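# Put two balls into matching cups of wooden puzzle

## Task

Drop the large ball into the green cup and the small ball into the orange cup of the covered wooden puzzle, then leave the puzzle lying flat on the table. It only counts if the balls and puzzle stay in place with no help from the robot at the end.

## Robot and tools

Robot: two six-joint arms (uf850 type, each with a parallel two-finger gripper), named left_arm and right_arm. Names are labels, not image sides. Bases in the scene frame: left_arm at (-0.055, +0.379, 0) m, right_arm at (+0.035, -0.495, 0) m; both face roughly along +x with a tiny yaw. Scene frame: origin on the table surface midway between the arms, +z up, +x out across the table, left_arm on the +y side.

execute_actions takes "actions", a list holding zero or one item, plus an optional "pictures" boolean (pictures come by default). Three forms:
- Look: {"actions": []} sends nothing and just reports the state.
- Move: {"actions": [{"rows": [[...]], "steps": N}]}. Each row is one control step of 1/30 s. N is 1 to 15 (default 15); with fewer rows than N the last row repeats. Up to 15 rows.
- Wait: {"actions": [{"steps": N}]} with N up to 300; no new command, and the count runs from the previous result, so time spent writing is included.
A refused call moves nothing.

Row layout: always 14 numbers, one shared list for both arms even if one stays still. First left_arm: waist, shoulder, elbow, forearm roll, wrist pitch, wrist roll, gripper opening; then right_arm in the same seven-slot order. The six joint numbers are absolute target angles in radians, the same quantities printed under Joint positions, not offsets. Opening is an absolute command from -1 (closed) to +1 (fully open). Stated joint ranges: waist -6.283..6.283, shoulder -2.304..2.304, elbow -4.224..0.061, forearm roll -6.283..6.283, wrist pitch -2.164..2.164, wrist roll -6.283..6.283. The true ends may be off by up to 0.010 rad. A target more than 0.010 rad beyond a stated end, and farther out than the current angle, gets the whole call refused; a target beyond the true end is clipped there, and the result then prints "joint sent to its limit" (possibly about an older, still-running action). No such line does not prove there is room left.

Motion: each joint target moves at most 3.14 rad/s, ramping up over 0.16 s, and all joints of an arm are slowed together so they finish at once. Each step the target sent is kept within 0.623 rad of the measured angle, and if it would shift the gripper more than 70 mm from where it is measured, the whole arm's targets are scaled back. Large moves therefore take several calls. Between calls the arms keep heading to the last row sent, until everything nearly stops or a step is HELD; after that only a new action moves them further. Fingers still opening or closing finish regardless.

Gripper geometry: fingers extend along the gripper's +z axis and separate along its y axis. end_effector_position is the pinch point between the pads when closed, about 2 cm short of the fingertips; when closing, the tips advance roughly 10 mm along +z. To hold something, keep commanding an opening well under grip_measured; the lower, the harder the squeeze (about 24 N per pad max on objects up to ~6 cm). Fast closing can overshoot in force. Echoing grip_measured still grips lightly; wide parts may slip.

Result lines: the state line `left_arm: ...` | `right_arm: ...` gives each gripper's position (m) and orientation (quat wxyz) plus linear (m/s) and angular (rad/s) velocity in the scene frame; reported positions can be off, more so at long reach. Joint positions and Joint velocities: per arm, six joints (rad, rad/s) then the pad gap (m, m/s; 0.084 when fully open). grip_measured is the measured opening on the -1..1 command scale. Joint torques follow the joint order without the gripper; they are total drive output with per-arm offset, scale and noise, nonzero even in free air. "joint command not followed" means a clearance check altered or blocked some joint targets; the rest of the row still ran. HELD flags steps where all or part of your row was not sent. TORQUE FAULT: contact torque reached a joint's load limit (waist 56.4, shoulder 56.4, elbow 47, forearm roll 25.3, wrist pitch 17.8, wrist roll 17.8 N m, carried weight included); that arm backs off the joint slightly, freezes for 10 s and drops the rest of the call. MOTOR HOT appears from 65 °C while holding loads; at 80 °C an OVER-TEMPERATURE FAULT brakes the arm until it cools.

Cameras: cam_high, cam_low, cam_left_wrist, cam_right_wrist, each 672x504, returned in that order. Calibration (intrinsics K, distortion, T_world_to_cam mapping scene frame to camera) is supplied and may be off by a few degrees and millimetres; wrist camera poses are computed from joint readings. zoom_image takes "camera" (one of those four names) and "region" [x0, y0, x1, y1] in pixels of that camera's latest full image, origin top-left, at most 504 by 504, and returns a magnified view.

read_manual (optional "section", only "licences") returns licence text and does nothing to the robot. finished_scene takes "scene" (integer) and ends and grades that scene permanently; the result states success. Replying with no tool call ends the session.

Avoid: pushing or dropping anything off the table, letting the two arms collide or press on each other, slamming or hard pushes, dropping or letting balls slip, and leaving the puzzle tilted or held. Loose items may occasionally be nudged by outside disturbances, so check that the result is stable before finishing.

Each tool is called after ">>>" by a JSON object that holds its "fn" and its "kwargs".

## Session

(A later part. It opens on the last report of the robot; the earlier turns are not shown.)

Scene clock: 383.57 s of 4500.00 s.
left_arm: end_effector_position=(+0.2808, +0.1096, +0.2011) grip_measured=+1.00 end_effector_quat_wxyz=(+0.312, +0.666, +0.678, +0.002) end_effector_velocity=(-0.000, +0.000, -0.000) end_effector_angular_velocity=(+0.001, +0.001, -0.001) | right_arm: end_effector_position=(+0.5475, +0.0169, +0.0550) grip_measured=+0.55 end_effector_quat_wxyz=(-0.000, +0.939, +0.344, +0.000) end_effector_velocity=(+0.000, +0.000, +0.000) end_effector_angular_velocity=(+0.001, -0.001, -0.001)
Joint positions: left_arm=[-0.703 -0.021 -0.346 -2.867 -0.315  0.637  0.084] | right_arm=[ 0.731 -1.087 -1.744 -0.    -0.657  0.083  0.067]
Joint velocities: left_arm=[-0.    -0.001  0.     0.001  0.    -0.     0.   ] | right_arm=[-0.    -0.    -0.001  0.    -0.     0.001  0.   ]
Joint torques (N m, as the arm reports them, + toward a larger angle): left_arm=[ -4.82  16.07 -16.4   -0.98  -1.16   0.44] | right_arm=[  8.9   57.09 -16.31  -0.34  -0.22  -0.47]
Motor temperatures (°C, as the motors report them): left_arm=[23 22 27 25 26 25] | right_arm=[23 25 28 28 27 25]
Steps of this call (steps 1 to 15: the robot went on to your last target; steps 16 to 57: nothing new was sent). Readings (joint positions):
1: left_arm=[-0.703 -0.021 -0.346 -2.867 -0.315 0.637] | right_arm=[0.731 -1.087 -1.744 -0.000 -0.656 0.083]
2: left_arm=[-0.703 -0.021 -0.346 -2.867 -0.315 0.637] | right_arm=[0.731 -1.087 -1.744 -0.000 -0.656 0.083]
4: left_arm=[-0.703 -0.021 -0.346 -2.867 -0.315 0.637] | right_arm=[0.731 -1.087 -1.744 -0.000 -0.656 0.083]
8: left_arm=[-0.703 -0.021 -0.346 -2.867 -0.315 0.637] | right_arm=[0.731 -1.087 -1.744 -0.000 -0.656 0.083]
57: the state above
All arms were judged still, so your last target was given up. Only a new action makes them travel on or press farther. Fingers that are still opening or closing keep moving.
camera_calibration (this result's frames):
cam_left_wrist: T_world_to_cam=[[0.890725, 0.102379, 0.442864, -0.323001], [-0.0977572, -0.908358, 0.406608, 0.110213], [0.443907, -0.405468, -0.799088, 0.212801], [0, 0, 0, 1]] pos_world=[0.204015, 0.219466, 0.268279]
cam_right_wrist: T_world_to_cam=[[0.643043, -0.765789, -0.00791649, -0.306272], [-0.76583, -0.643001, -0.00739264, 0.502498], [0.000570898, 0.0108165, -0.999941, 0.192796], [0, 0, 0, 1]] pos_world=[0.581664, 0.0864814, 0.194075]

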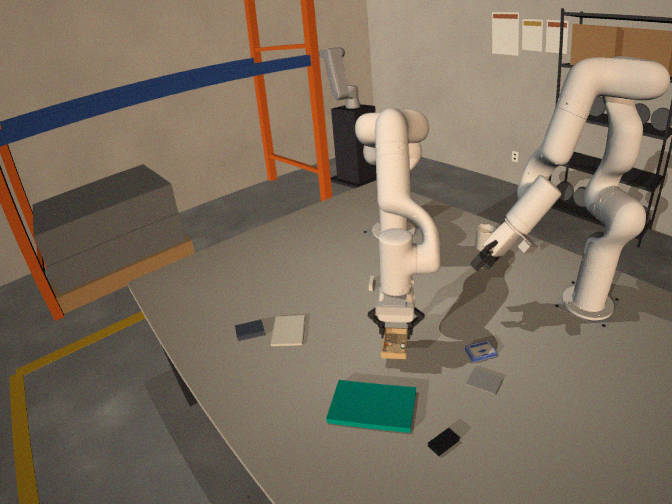

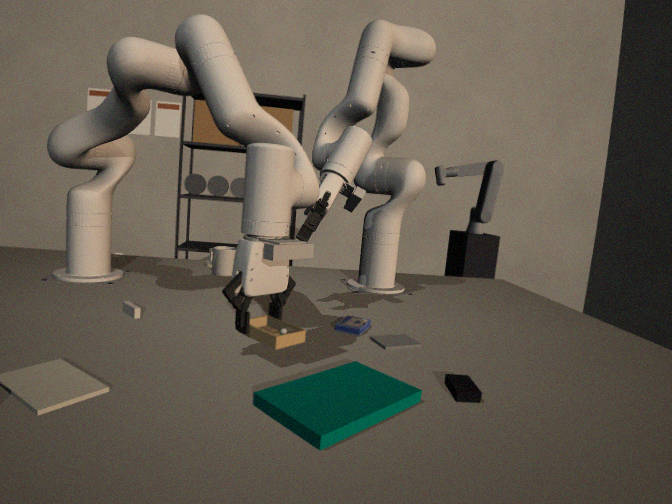

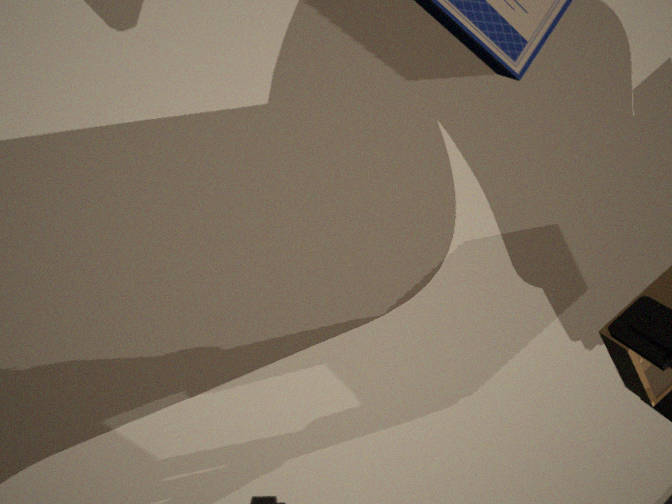

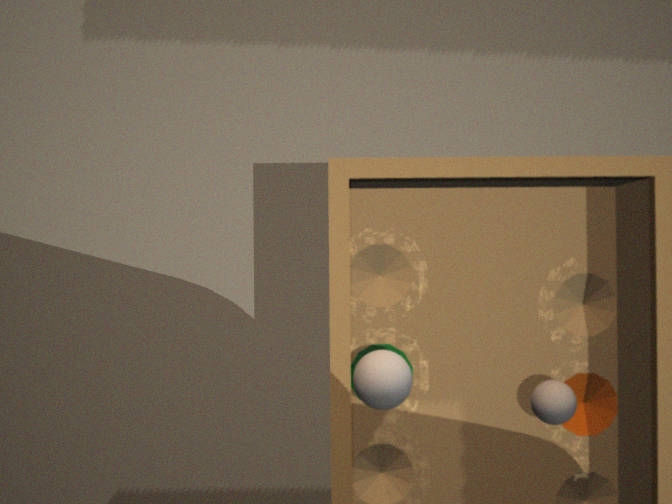

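>>> {"fn": "execute_actions", "kwargs": {"actions": [{"rows": [[-0.703,-0.021,-0.346,-2.867,-0.315,0.637,1,0.7306,-1.0874,-1.74424,0.016,-0.654,0.083,0.3],[-0.703,-0.021,-0.346,-2.867,-0.315,0.637,1,0.7306,-1.0874,-1.74424,0.0317,-0.6515,0.083,0.3],[-0.703,-0.021,-0.346,-2.867,-0.315,0.637,1,0.7306,-1.0874,-1.74424,0.0317,-0.6515,0.083,0.3],[-0.703,-0.021,-0.346,-2.867,-0.315,0.637,1,0.7306,-1.0874,-1.74424,0.0317,-0.6515,0.083,0.3],[-0.703,-0.021,-0.346,-2.867,-0.315,0.637,1,0.7306,-1.0874,-1.74424,0.0317,-0.6515,0.083,0.3],[-0.703,-0.021,-0.346,-2.867,-0.315,0.637,1,0.7306,-1.0874,-1.74424,0.0317,-0.6515,0.083,0.3],[-0.703,-0.021,-0.346,-2.867,-0.315,0.637,1,0.7306,-1.08767,-1.74431,0.0317,-0.65134,0.083,0.3],[-0.703,-0.021,-0.346,-2.867,-0.315,0.637,1,0.7306,-1.08844,-1.74451,0.0317,-0.65077,0.083,0.3],[-0.703,-0.021,-0.346,-2.867,-0.315,0.637,1,0.7306,-1.08968,-1.74484,0.0317,-0.64986,0.083,0.3],[-0.703,-0.021,-0.346,-2.867,-0.315,0.637,1,0.7306,-1.09132,-1.74529,0.0317,-0.64867,0.083,0.3],[-0.703,-0.021,-0.346,-2.867,-0.315,0.637,1,0.7306,-1.09334,-1.74584,0.0317,-0.6472,0.083,0.3],[-0.703,-0.021,-0.346,-2.867,-0.315,0.637,1,0.7306,-1.09569,-1.7465,0.0317,-0.64561,0.083,0.3],[-0.703,-0.021,-0.346,-2.867,-0.315,0.637,1,0.7306,-1.09833,-1.74725,0.027,-0.64447,0.083,0.3],[-0.703,-0.021,-0.346,-2.867,-0.315,0.637,1,0.7306,-1.10121,-1.74808,0.0222,-0.64317,0.083,0.3],[-0.703,-0.021,-0.346,-2.867,-0.315,0.637,1,0.7306,-1.10428,-1.74899,0.0174,-0.64176,0.083,0.3]], "steps": 15}], "pictures": false}}

>>> {"fn": "execute_actions", "kwargs": {"actions": [{"rows": [[-0.703,-0.021,-0.346,-2.867,-0.315,0.637,1,0.7306,-1.10751,-1.74998,0.0127,-0.64027,0.083,0.3],[-0.703,-0.021,-0.346,-2.867,-0.315,0.637,1,0.7306,-1.11085,-1.751,0.0079,-0.6387,0.083,0.3],[-0.703,-0.021,-0.346,-2.867,-0.315,0.637,1,0.7306,-1.11424,-1.75208,0.0032,-0.63724,0.083,0.3],[-0.703,-0.021,-0.346,-2.867,-0.315,0.637,1,0.7306,-1.11766,-1.75319,0,-0.63543,0.083,0.3],[-0.703,-0.021,-0.346,-2.867,-0.315,0.637,1,0.7306,-1.12104,-1.75431,0,-0.63317,0.083,0.3],[-0.703,-0.021,-0.346,-2.867,-0.315,0.637,1,0.7306,-1.12433,-1.75542,0,-0.63099,0.083,0.3],[-0.703,-0.021,-0.346,-2.867,-0.315,0.637,1,0.7306,-1.1275,-1.75651,0,-0.62901,0.083,0.3],[-0.703,-0.021,-0.346,-2.867,-0.315,0.637,1,0.7306,-1.13048,-1.75754,0,-0.62706,0.083,0.3],[-0.703,-0.021,-0.346,-2.867,-0.315,0.637,1,0.7306,-1.13322,-1.75853,0,-0.62531,0.083,0.3],[-0.703,-0.021,-0.346,-2.867,-0.315,0.637,1,0.7306,-1.13569,-1.75941,0,-0.62372,0.083,0.3],[-0.703,-0.021,-0.346,-2.867,-0.315,0.637,1,0.7306,-1.13783,-1.76018,0,-0.62235,0.083,0.3],[-0.703,-0.021,-0.346,-2.867,-0.315,0.637,1,0.7306,-1.13957,-1.76083,0,-0.62126,0.083,0.3],[-0.703,-0.021,-0.346,-2.867,-0.315,0.637,1,0.7306,-1.14089,-1.76132,0,-0.62043,0.083,0.3],[-0.703,-0.021,-0.346,-2.867,-0.315,0.637,1,0.7306,-1.1417,-1.76162,0,-0.61992,0.083,0.3],[-0.703,-0.021,-0.346,-2.867,-0.315,0.637,1,0.7306,-1.14199,-1.76173,0,-0.61974,0.083,0.3]], "steps": 15}], "pictures": false}}

>>> {"fn": "execute_actions", "kwargs": {"actions": [{"rows": [[-0.703,-0.021,-0.346,-2.867,-0.315,0.637,1,0.7306,-1.14199,-1.76173,0,-0.61974,0.083,0.3],[-0.703,-0.021,-0.346,-2.867,-0.315,0.637,1,0.7306,-1.14199,-1.76173,0,-0.61974,0.083,0.3],[-0.703,-0.021,-0.346,-2.867,-0.315,0.637,1,0.7306,-1.14199,-1.76173,0,-0.61974,0.083,0.3],[-0.703,-0.021,-0.346,-2.867,-0.315,0.637,1,0.7306,-1.14199,-1.76173,0,-0.61974,0.083,0.33],[-0.703,-0.021,-0.346,-2.867,-0.315,0.637,1,0.7306,-1.14199,-1.76173,0,-0.61974,0.083,0.36],[-0.703,-0.021,-0.346,-2.867,-0.315,0.637,1,0.7306,-1.14199,-1.76173,0,-0.61974,0.083,0.39],[-0.703,-0.021,-0.346,-2.867,-0.315,0.637,1,0.7306,-1.14199,-1.76173,0,-0.61974,0.083,0.42],[-0.703,-0.021,-0.346,-2.867,-0.315,0.637,1,0.7306,-1.14199,-1.76173,0,-0.61974,0.083,0.45],[-0.703,-0.021,-0.346,-2.867,-0.315,0.637,1,0.7306,-1.14199,-1.76173,0,-0.61974,0.083,0.48],[-0.703,-0.021,-0.346,-2.867,-0.315,0.637,1,0.7306,-1.14199,-1.76173,0,-0.61974,0.083,0.51],[-0.703,-0.021,-0.346,-2.867,-0.315,0.637,1,0.7306,-1.14199,-1.76173,0,-0.61974,0.083,0.54],[-0.703,-0.021,-0.346,-2.867,-0.315,0.637,1,0.7306,-1.14199,-1.76173,0,-0.61974,0.083,0.58],[-0.703,-0.021,-0.346,-2.867,-0.315,0.637,1,0.7306,-1.14199,-1.76173,0,-0.61974,0.083,0.64],[-0.703,-0.021,-0.346,-2.867,-0.315,0.637,1,0.7306,-1.14199,-1.76173,0,-0.61974,0.083,0.72],[-0.703,-0.021,-0.346,-2.867,-0.315,0.637,1,0.7306,-1.14199,-1.76173,0,-0.61974,0.083,0.82]], "steps": 15}], "pictures": false}}

>>> {"fn": "execute_actions", "kwargs": {"actions": [{"rows": [[-0.703,-0.021,-0.346,-2.867,-0.315,0.637,1,0.7306,-1.14199,-1.76173,0,-0.61974,0.083,0.92],[-0.703,-0.021,-0.346,-2.867,-0.315,0.637,1,0.7306,-1.1417,-1.76162,0,-0.61992,0.083,1],[-0.703,-0.021,-0.346,-2.867,-0.315,0.637,1,0.7306,-1.14089,-1.76132,0,-0.62043,0.083,1],[-0.703,-0.021,-0.346,-2.867,-0.315,0.637,1,0.7306,-1.13783,-1.76018,0,-0.62235,0.083,1],[-0.703,-0.021,-0.346,-2.867,-0.315,0.637,1,0.7306,-1.13322,-1.75853,0,-0.62531,0.083,1],[-0.703,-0.021,-0.346,-2.867,-0.315,0.637,1,0.7306,-1.1275,-1.75651,0,-0.62901,0.083,1],[-0.703,-0.021,-0.346,-2.867,-0.315,0.637,1,0.7306,-1.12104,-1.75431,0,-0.63327,0.083,1],[-0.703,-0.021,-0.346,-2.867,-0.315,0.637,1,0.7306,-1.11424,-1.75208,0,-0.63784,0.083,1],[-0.703,-0.021,-0.346,-2.867,-0.315,0.637,1,0.7306,-1.10751,-1.74998,0,-0.64247,0.083,1],[-0.703,-0.021,-0.346,-2.867,-0.315,0.637,1,0.7306,-1.10121,-1.74808,0,-0.64687,0.083,1],[-0.703,-0.021,-0.346,-2.867,-0.315,0.637,1,0.7306,-1.09569,-1.7465,0,-0.65081,0.083,1],[-0.703,-0.021,-0.346,-2.867,-0.315,0.637,1,0.7306,-1.09132,-1.74529,0,-0.65397,0.083,1],[-0.703,-0.021,-0.346,-2.867,-0.315,0.637,1,0.7306,-1.08844,-1.74451,0,-0.65607,0.083,1],[-0.703,-0.021,-0.346,-2.867,-0.315,0.637,1,0.7306,-1.0874,-1.74424,0,-0.65684,0.083,1]], "steps": 15}]}}

Scene clock: 476.97 s of 4500.00 s.
left_arm: end_effector_position=(+0.2808, +0.1096, +0.2011) grip_measured=+1.00 end_effector_quat_wxyz=(+0.312, +0.666, +0.678, +0.002) end_effector_velocity=(+0.000, -0.000, +0.000) end_effector_angular_velocity=(-0.001, -0.001, -0.000) | right_arm: end_effector_position=(+0.5454, +0.0207, +0.0500) grip_measured=+0.55 end_effector_quat_wxyz=(-0.009, +0.943, +0.334, -0.001) end_effector_velocity=(+0.005, -0.010, -0.042) end_effector_angular_velocity=(-0.041, -0.023, +0.059)
Joint positions: left_arm=[-0.703 -0.021 -0.346 -2.867 -0.315  0.637  0.084] | right_arm=[ 0.731 -1.096 -1.747  0.028 -0.646  0.083  0.067]
Joint velocities: left_arm=[-0.     0.001  0.     0.001  0.    -0.     0.   ] | right_arm=[-0.    -0.067 -0.019 -0.073  0.036 -0.001  0.   ]
Joint torques (N m, as the arm reports them, + toward a larger angle): left_arm=[ -4.48  15.93 -16.37  -0.89  -1.23   0.47] | right_arm=[  9.03  57.26 -16.47  -1.06  -0.23  -0.47]
Motor temperatures (°C, as the motors report them): left_arm=[23 22 27 25 26 25] | right_arm=[23 25 28 28 27 25]
Steps of this call (steps 1 to 90: nothing new was sent; then 89.90 s passed at rest; steps 91 to 105: all 15 steps of this action). Readings (joint positions):
91: left_arm=[-0.703 -0.021 -0.346 -2.867 -0.315 0.637] | right_arm=[0.731 -1.087 -1.744 0.000 -0.656 0.083]
92: left_arm=[-0.703 -0.021 -0.346 -2.867 -0.315 0.637] | right_arm=[0.731 -1.087 -1.744 0.003 -0.656 0.083]
94: left_arm=[-0.703 -0.021 -0.346 -2.867 -0.315 0.637] | right_arm=[0.731 -1.087 -1.744 0.016 -0.654 0.083]
98: left_arm=[-0.703 -0.021 -0.346 -2.867 -0.315 0.637] | right_arm=[0.731 -1.087 -1.744 0.028 -0.652 0.083]
105: the state above

Scene clock: 477.47 s of 4500.00 s.
left_arm: end_effector_position=(+0.2808, +0.1096, +0.2011) grip_measured=+1.00 end_effector_quat_wxyz=(+0.312, +0.666, +0.678, +0.002) end_effector_velocity=(+0.000, +0.000, -0.000) end_effector_angular_velocity=(+0.000, +0.000, +0.000) | right_arm: end_effector_position=(+0.5474, +0.0168, +0.0247) grip_measured=+0.55 end_effector_quat_wxyz=(-0.000, +0.939, +0.344, -0.000) end_effector_velocity=(-0.001, -0.001, -0.028) end_effector_angular_velocity=(-0.004, +0.002, -0.000)
Joint positions: left_arm=[-0.703 -0.021 -0.346 -2.867 -0.315  0.637  0.084] | right_arm=[ 0.731 -1.137 -1.76   0.    -0.623  0.083  0.067]
Joint velocities: left_arm=[ 0. -0. -0. -0. -0.  0. -0.] | right_arm=[-0.    -0.047 -0.015 -0.002  0.028  0.002  0.   ]
Joint torques (N m, as the arm reports them, + toward a larger angle): left_arm=[ -4.44  15.68 -16.35  -0.96  -1.25   0.45] | right_arm=[  9.86  59.2  -17.06  -0.77  -0.36  -0.3 ]
Motor temperatures (°C, as the motors report them): left_arm=[23 22 27 25 26 25] | right_arm=[23 25 28 28 27 25]
Steps of this call (steps 1 to 15: all 15 steps of this action). Readings (joint positions):
1: left_arm=[-0.703 -0.021 -0.346 -2.867 -0.315 0.637] | right_arm=[0.731 -1.098 -1.747 0.025 -0.645 0.083]
2: left_arm=[-0.703 -0.021 -0.346 -2.867 -0.315 0.637] | right_arm=[0.731 -1.101 -1.748 0.022 -0.644 0.083]
4: left_arm=[-0.703 -0.021 -0.346 -2.867 -0.315 0.637] | right_arm=[0.731 -1.106 -1.750 0.014 -0.641 0.083]
8: left_arm=[-0.703 -0.021 -0.346 -2.867 -0.315 0.637] | right_arm=[0.731 -1.119 -1.754 0.003 -0.634 0.083]
15: the state above

Scene clock: 477.97 s of 4500.00 s.
left_arm: end_effector_position=(+0.2808, +0.1096, +0.2011) grip_measured=+1.00 end_effector_quat_wxyz=(+0.312, +0.666, +0.678, +0.002) end_effector_velocity=(+0.000, -0.000, +0.000) end_effector_angular_velocity=(-0.001, -0.001, +0.000) | right_arm: end_effector_position=(+0.5475, +0.0169, +0.0221) grip_measured=+0.75 end_effector_quat_wxyz=(-0.000, +0.939, +0.344, +0.000) end_effector_velocity=(+0.000, -0.000, -0.000) end_effector_angular_velocity=(+0.000, -0.001, +0.002)
Joint positions: left_arm=[-0.703 -0.021 -0.346 -2.867 -0.315  0.637  0.084] | right_arm=[ 0.731 -1.142 -1.762  0.    -0.62   0.083  0.075]
Joint velocities: left_arm=[-0.     0.001 -0.    -0.    -0.     0.    -0.   ] | right_arm=[-0.    -0.     0.    -0.001  0.001 -0.001  0.105]
Joint torques (N m, as the arm reports them, + toward a larger angle): left_arm=[ -4.76  15.44 -16.29  -1.11  -1.23   0.5 ] | right_arm=[  8.89  56.65 -15.96  -0.68  -0.18  -0.4 ]
Motor temperatures (°C, as the motors report them): left_arm=[23 22 27 25 26 25] | right_arm=[23 25 28 28 27 25]
Steps of this call (steps 1 to 15: all 15 steps of this action). Readings (joint positions):
1: left_arm=[-0.703 -0.021 -0.346 -2.867 -0.315 0.637] | right_arm=[0.731 -1.139 -1.760 0.000 -0.622 0.083]
2: left_arm=[-0.703 -0.021 -0.346 -2.867 -0.315 0.637] | right_arm=[0.731 -1.140 -1.761 0.000 -0.621 0.083]
4: left_arm=[-0.703 -0.021 -0.346 -2.867 -0.315 0.637] | right_arm=[0.731 -1.141 -1.761 0.000 -0.620 0.083]
8: left_arm=[-0.703 -0.021 -0.346 -2.867 -0.315 0.637] | right_arm=[0.731 -1.142 -1.762 0.000 -0.620 0.083]
15: the state above

Scene clock: 478.47 s of 4500.00 s.
left_arm: end_effector_position=(+0.2808, +0.1096, +0.2011) grip_measured=+1.00 end_effector_quat_wxyz=(+0.312, +0.666, +0.678, +0.002) end_effector_velocity=(+0.000, +0.000, +0.000) end_effector_angular_velocity=(-0.000, -0.000, +0.001) | right_arm: end_effector_position=(+0.5478, +0.0172, +0.0500) grip_measured=+1.00 end_effector_quat_wxyz=(-0.000, +0.939, +0.344, +0.001) end_effector_velocity=(+0.002, +0.002, +0.063) end_effector_angular_velocity=(+0.005, -0.005, +0.001)
Joint positions: left_arm=[-0.703 -0.021 -0.346 -2.867 -0.315  0.637  0.084] | right_arm=[ 0.731 -1.096 -1.747  0.    -0.65   0.083  0.084]
Joint velocities: left_arm=[ 0.     0.001  0.    -0.001  0.    -0.     0.   ] | right_arm=[ 0.     0.1    0.026 -0.001 -0.067 -0.001  0.   ]
Joint torques (N m, as the arm reports them, + toward a larger angle): left_arm=[ -4.08  15.34 -16.44  -1.09  -1.3    0.51] | right_arm=[  9.49  49.74 -15.41  -0.35  -0.06  -0.42]
Motor temperatures (°C, as the motors report them): left_arm=[23 22 27 25 26 25] | right_arm=[23 25 28 28 27 25]
Steps of this call (steps 1 to 15: all 15 steps of this action). Readings (joint positions):
1: left_arm=[-0.703 -0.021 -0.346 -2.867 -0.315 0.637] | right_arm=[0.731 -1.142 -1.762 0.000 -0.620 0.083]
2: left_arm=[-0.703 -0.021 -0.346 -2.867 -0.315 0.637] | right_arm=[0.731 -1.142 -1.762 0.000 -0.620 0.083]
4: left_arm=[-0.703 -0.021 -0.346 -2.867 -0.315 0.637] | right_arm=[0.731 -1.142 -1.762 0.000 -0.620 0.083]
8: left_arm=[-0.703 -0.021 -0.346 -2.867 -0.315 0.637] | right_arm=[0.731 -1.132 -1.758 -0.000 -0.626 0.083]
15: the state above
camera_calibration (this result's frames):
cam_left_wrist: T_world_to_cam=[[0.890724, 0.102379, 0.442864, -0.323001], [-0.0977573, -0.908358, 0.406608, 0.110213], [0.443907, -0.405469, -0.799088, 0.212801], [0, 0, 0, 1]] pos_world=[0.204015, 0.219466, 0.268279]
cam_right_wrist: T_world_to_cam=[[0.643038, -0.765793, -0.00800252, -0.306265], [-0.765834, -0.642986, -0.00825551, 0.502928], [0.0011765, 0.0114372, -0.999934, 0.187394], [0, 0, 0, 1]] pos_world=[0.581879, 0.0866971, 0.189083]

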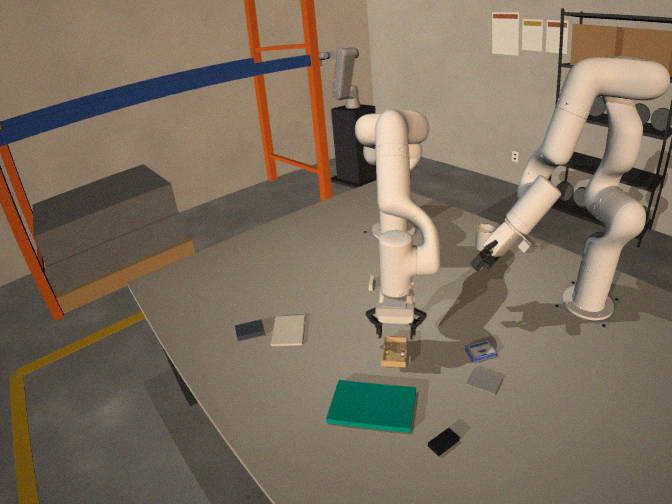

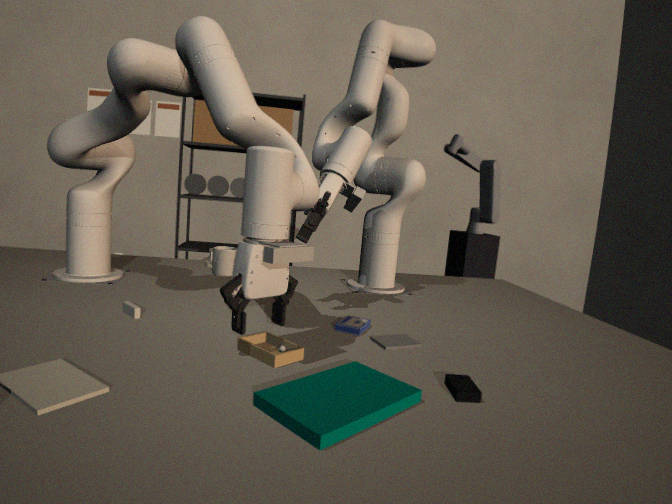

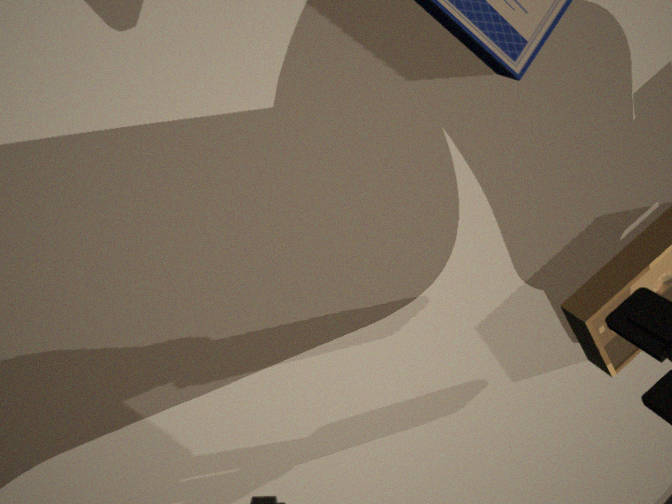

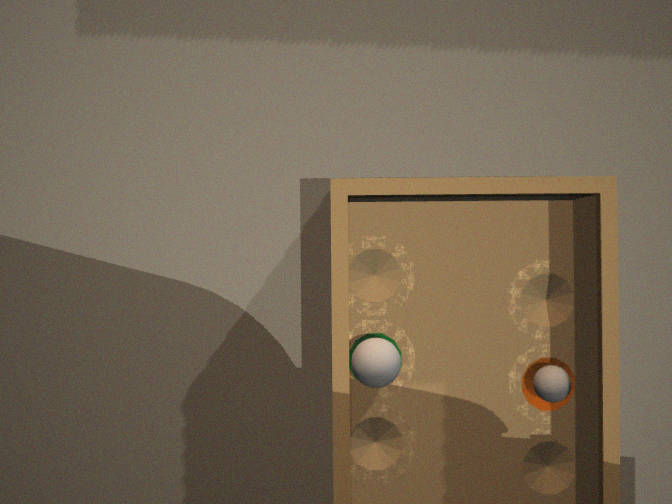

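>>> {"fn": "execute_actions", "kwargs": {"actions": []}}

Scene clock: 485.93 s of 4500.00 s.
left_arm: end_effector_position=(+0.2808, +0.1096, +0.2011) grip_measured=+1.00 end_effector_quat_wxyz=(+0.312, +0.666, +0.678, +0.002) end_effector_velocity=(+0.000, +0.000, +0.000) end_effector_angular_velocity=(-0.000, +0.000, +0.001) | right_arm: end_effector_position=(+0.5475, +0.0169, +0.0550) grip_measured=+1.00 end_effector_quat_wxyz=(+0.000, +0.939, +0.344, +0.000) end_effector_velocity=(+0.000, +0.000, +0.000) end_effector_angular_velocity=(+0.000, -0.000, -0.001)
Joint positions: left_arm=[-0.703 -0.021 -0.346 -2.867 -0.315  0.637  0.084] | right_arm=[ 0.731 -1.087 -1.744  0.    -0.657  0.083  0.084]
Joint velocities: left_arm=[ 0.    -0.    -0.    -0.001 -0.    -0.    -0.   ] | right_arm=[-0.    -0.    -0.001  0.    -0.001  0.001 -0.   ]
Joint torques (N m, as the arm reports them, + toward a larger angle): left_arm=[ -4.23  15.26 -16.24  -0.95  -1.24   0.43] | right_arm=[  9.04  56.73 -16.07  -0.6   -0.2   -0.37]
Motor temperatures (°C, as the motors report them): left_arm=[23 22 27 25 26 25] | right_arm=[23 25 28 28 27 25]
Steps of this call (steps 1 to 15: the robot went on to your last target; steps 16 to 120: nothing new was sent; then 3.47 s passed at rest). Readings (joint positions):
1: left_arm=[-0.703 -0.021 -0.346 -2.867 -0.315 0.637] | right_arm=[0.731 -1.093 -1.747 0.000 -0.652 0.083]
2: left_arm=[-0.703 -0.021 -0.346 -2.867 -0.315 0.637] | right_arm=[0.731 -1.091 -1.746 0.000 -0.654 0.083]
4: left_arm=[-0.703 -0.021 -0.346 -2.867 -0.315 0.637] | right_arm=[0.731 -1.090 -1.745 0.000 -0.655 0.083]
8: left_arm=[-0.703 -0.021 -0.346 -2.867 -0.315 0.637] | right_arm=[0.731 -1.088 -1.744 -0.000 -0.656 0.083]
120: the state above
All arms were judged still, so your last target was given up. Only a new action makes them travel on or press farther. Fingers that are still opening or closing keep moving.
camera_calibration (this result's frames):
cam_left_wrist: T_world_to_cam=[[0.890725, 0.102379, 0.442864, -0.323], [-0.0977576, -0.908358, 0.406607, 0.110214], [0.443907, -0.405469, -0.799088, 0.212801], [0, 0, 0, 1]] pos_world=[0.204015, 0.219466, 0.268279]
cam_right_wrist: T_world_to_cam=[[0.643041, -0.765791, -0.007887, -0.30628], [-0.765832, -0.643002, -0.0070541, 0.502398], [0.000330604, 0.0105762, -0.999944, 0.192932], [0, 0, 0, 1]] pos_world=[0.581639, 0.0864561, 0.19405]

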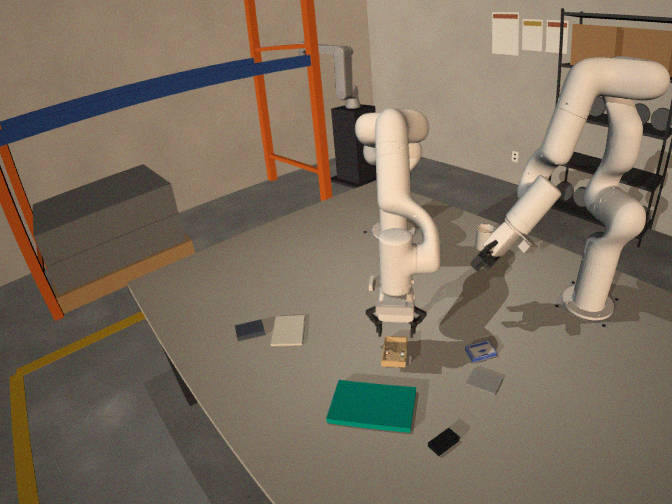

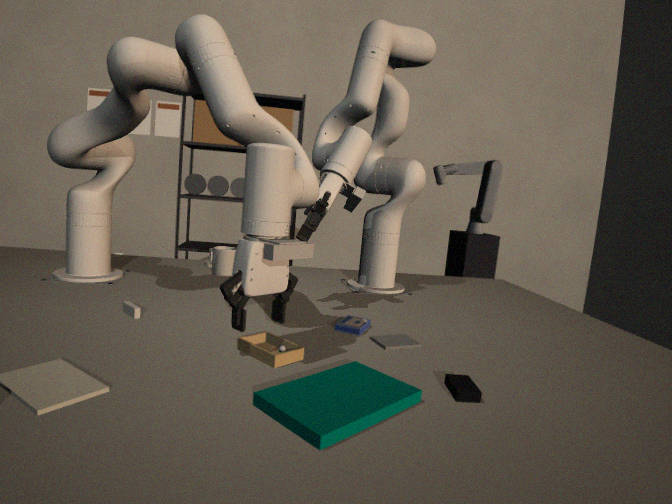

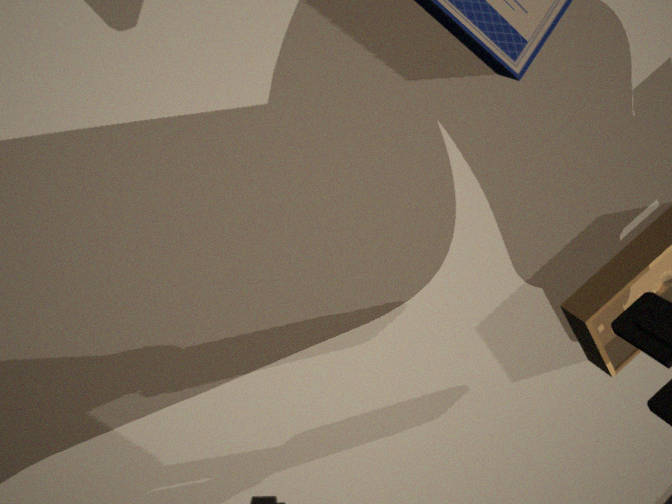

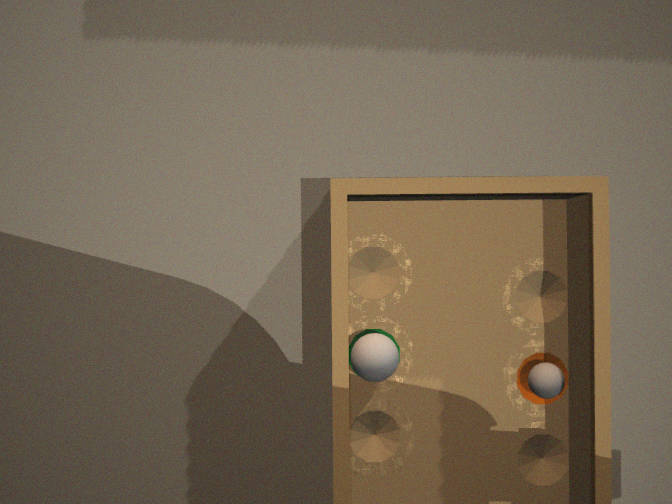

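The large ball is in the green cup and the small ball is in the orange cup. The box is flat on the table and the gripper has let go of it.

>>> {"fn": "finished_scene", "kwargs": {"scene": 2}}

The scene is finished: the task was done.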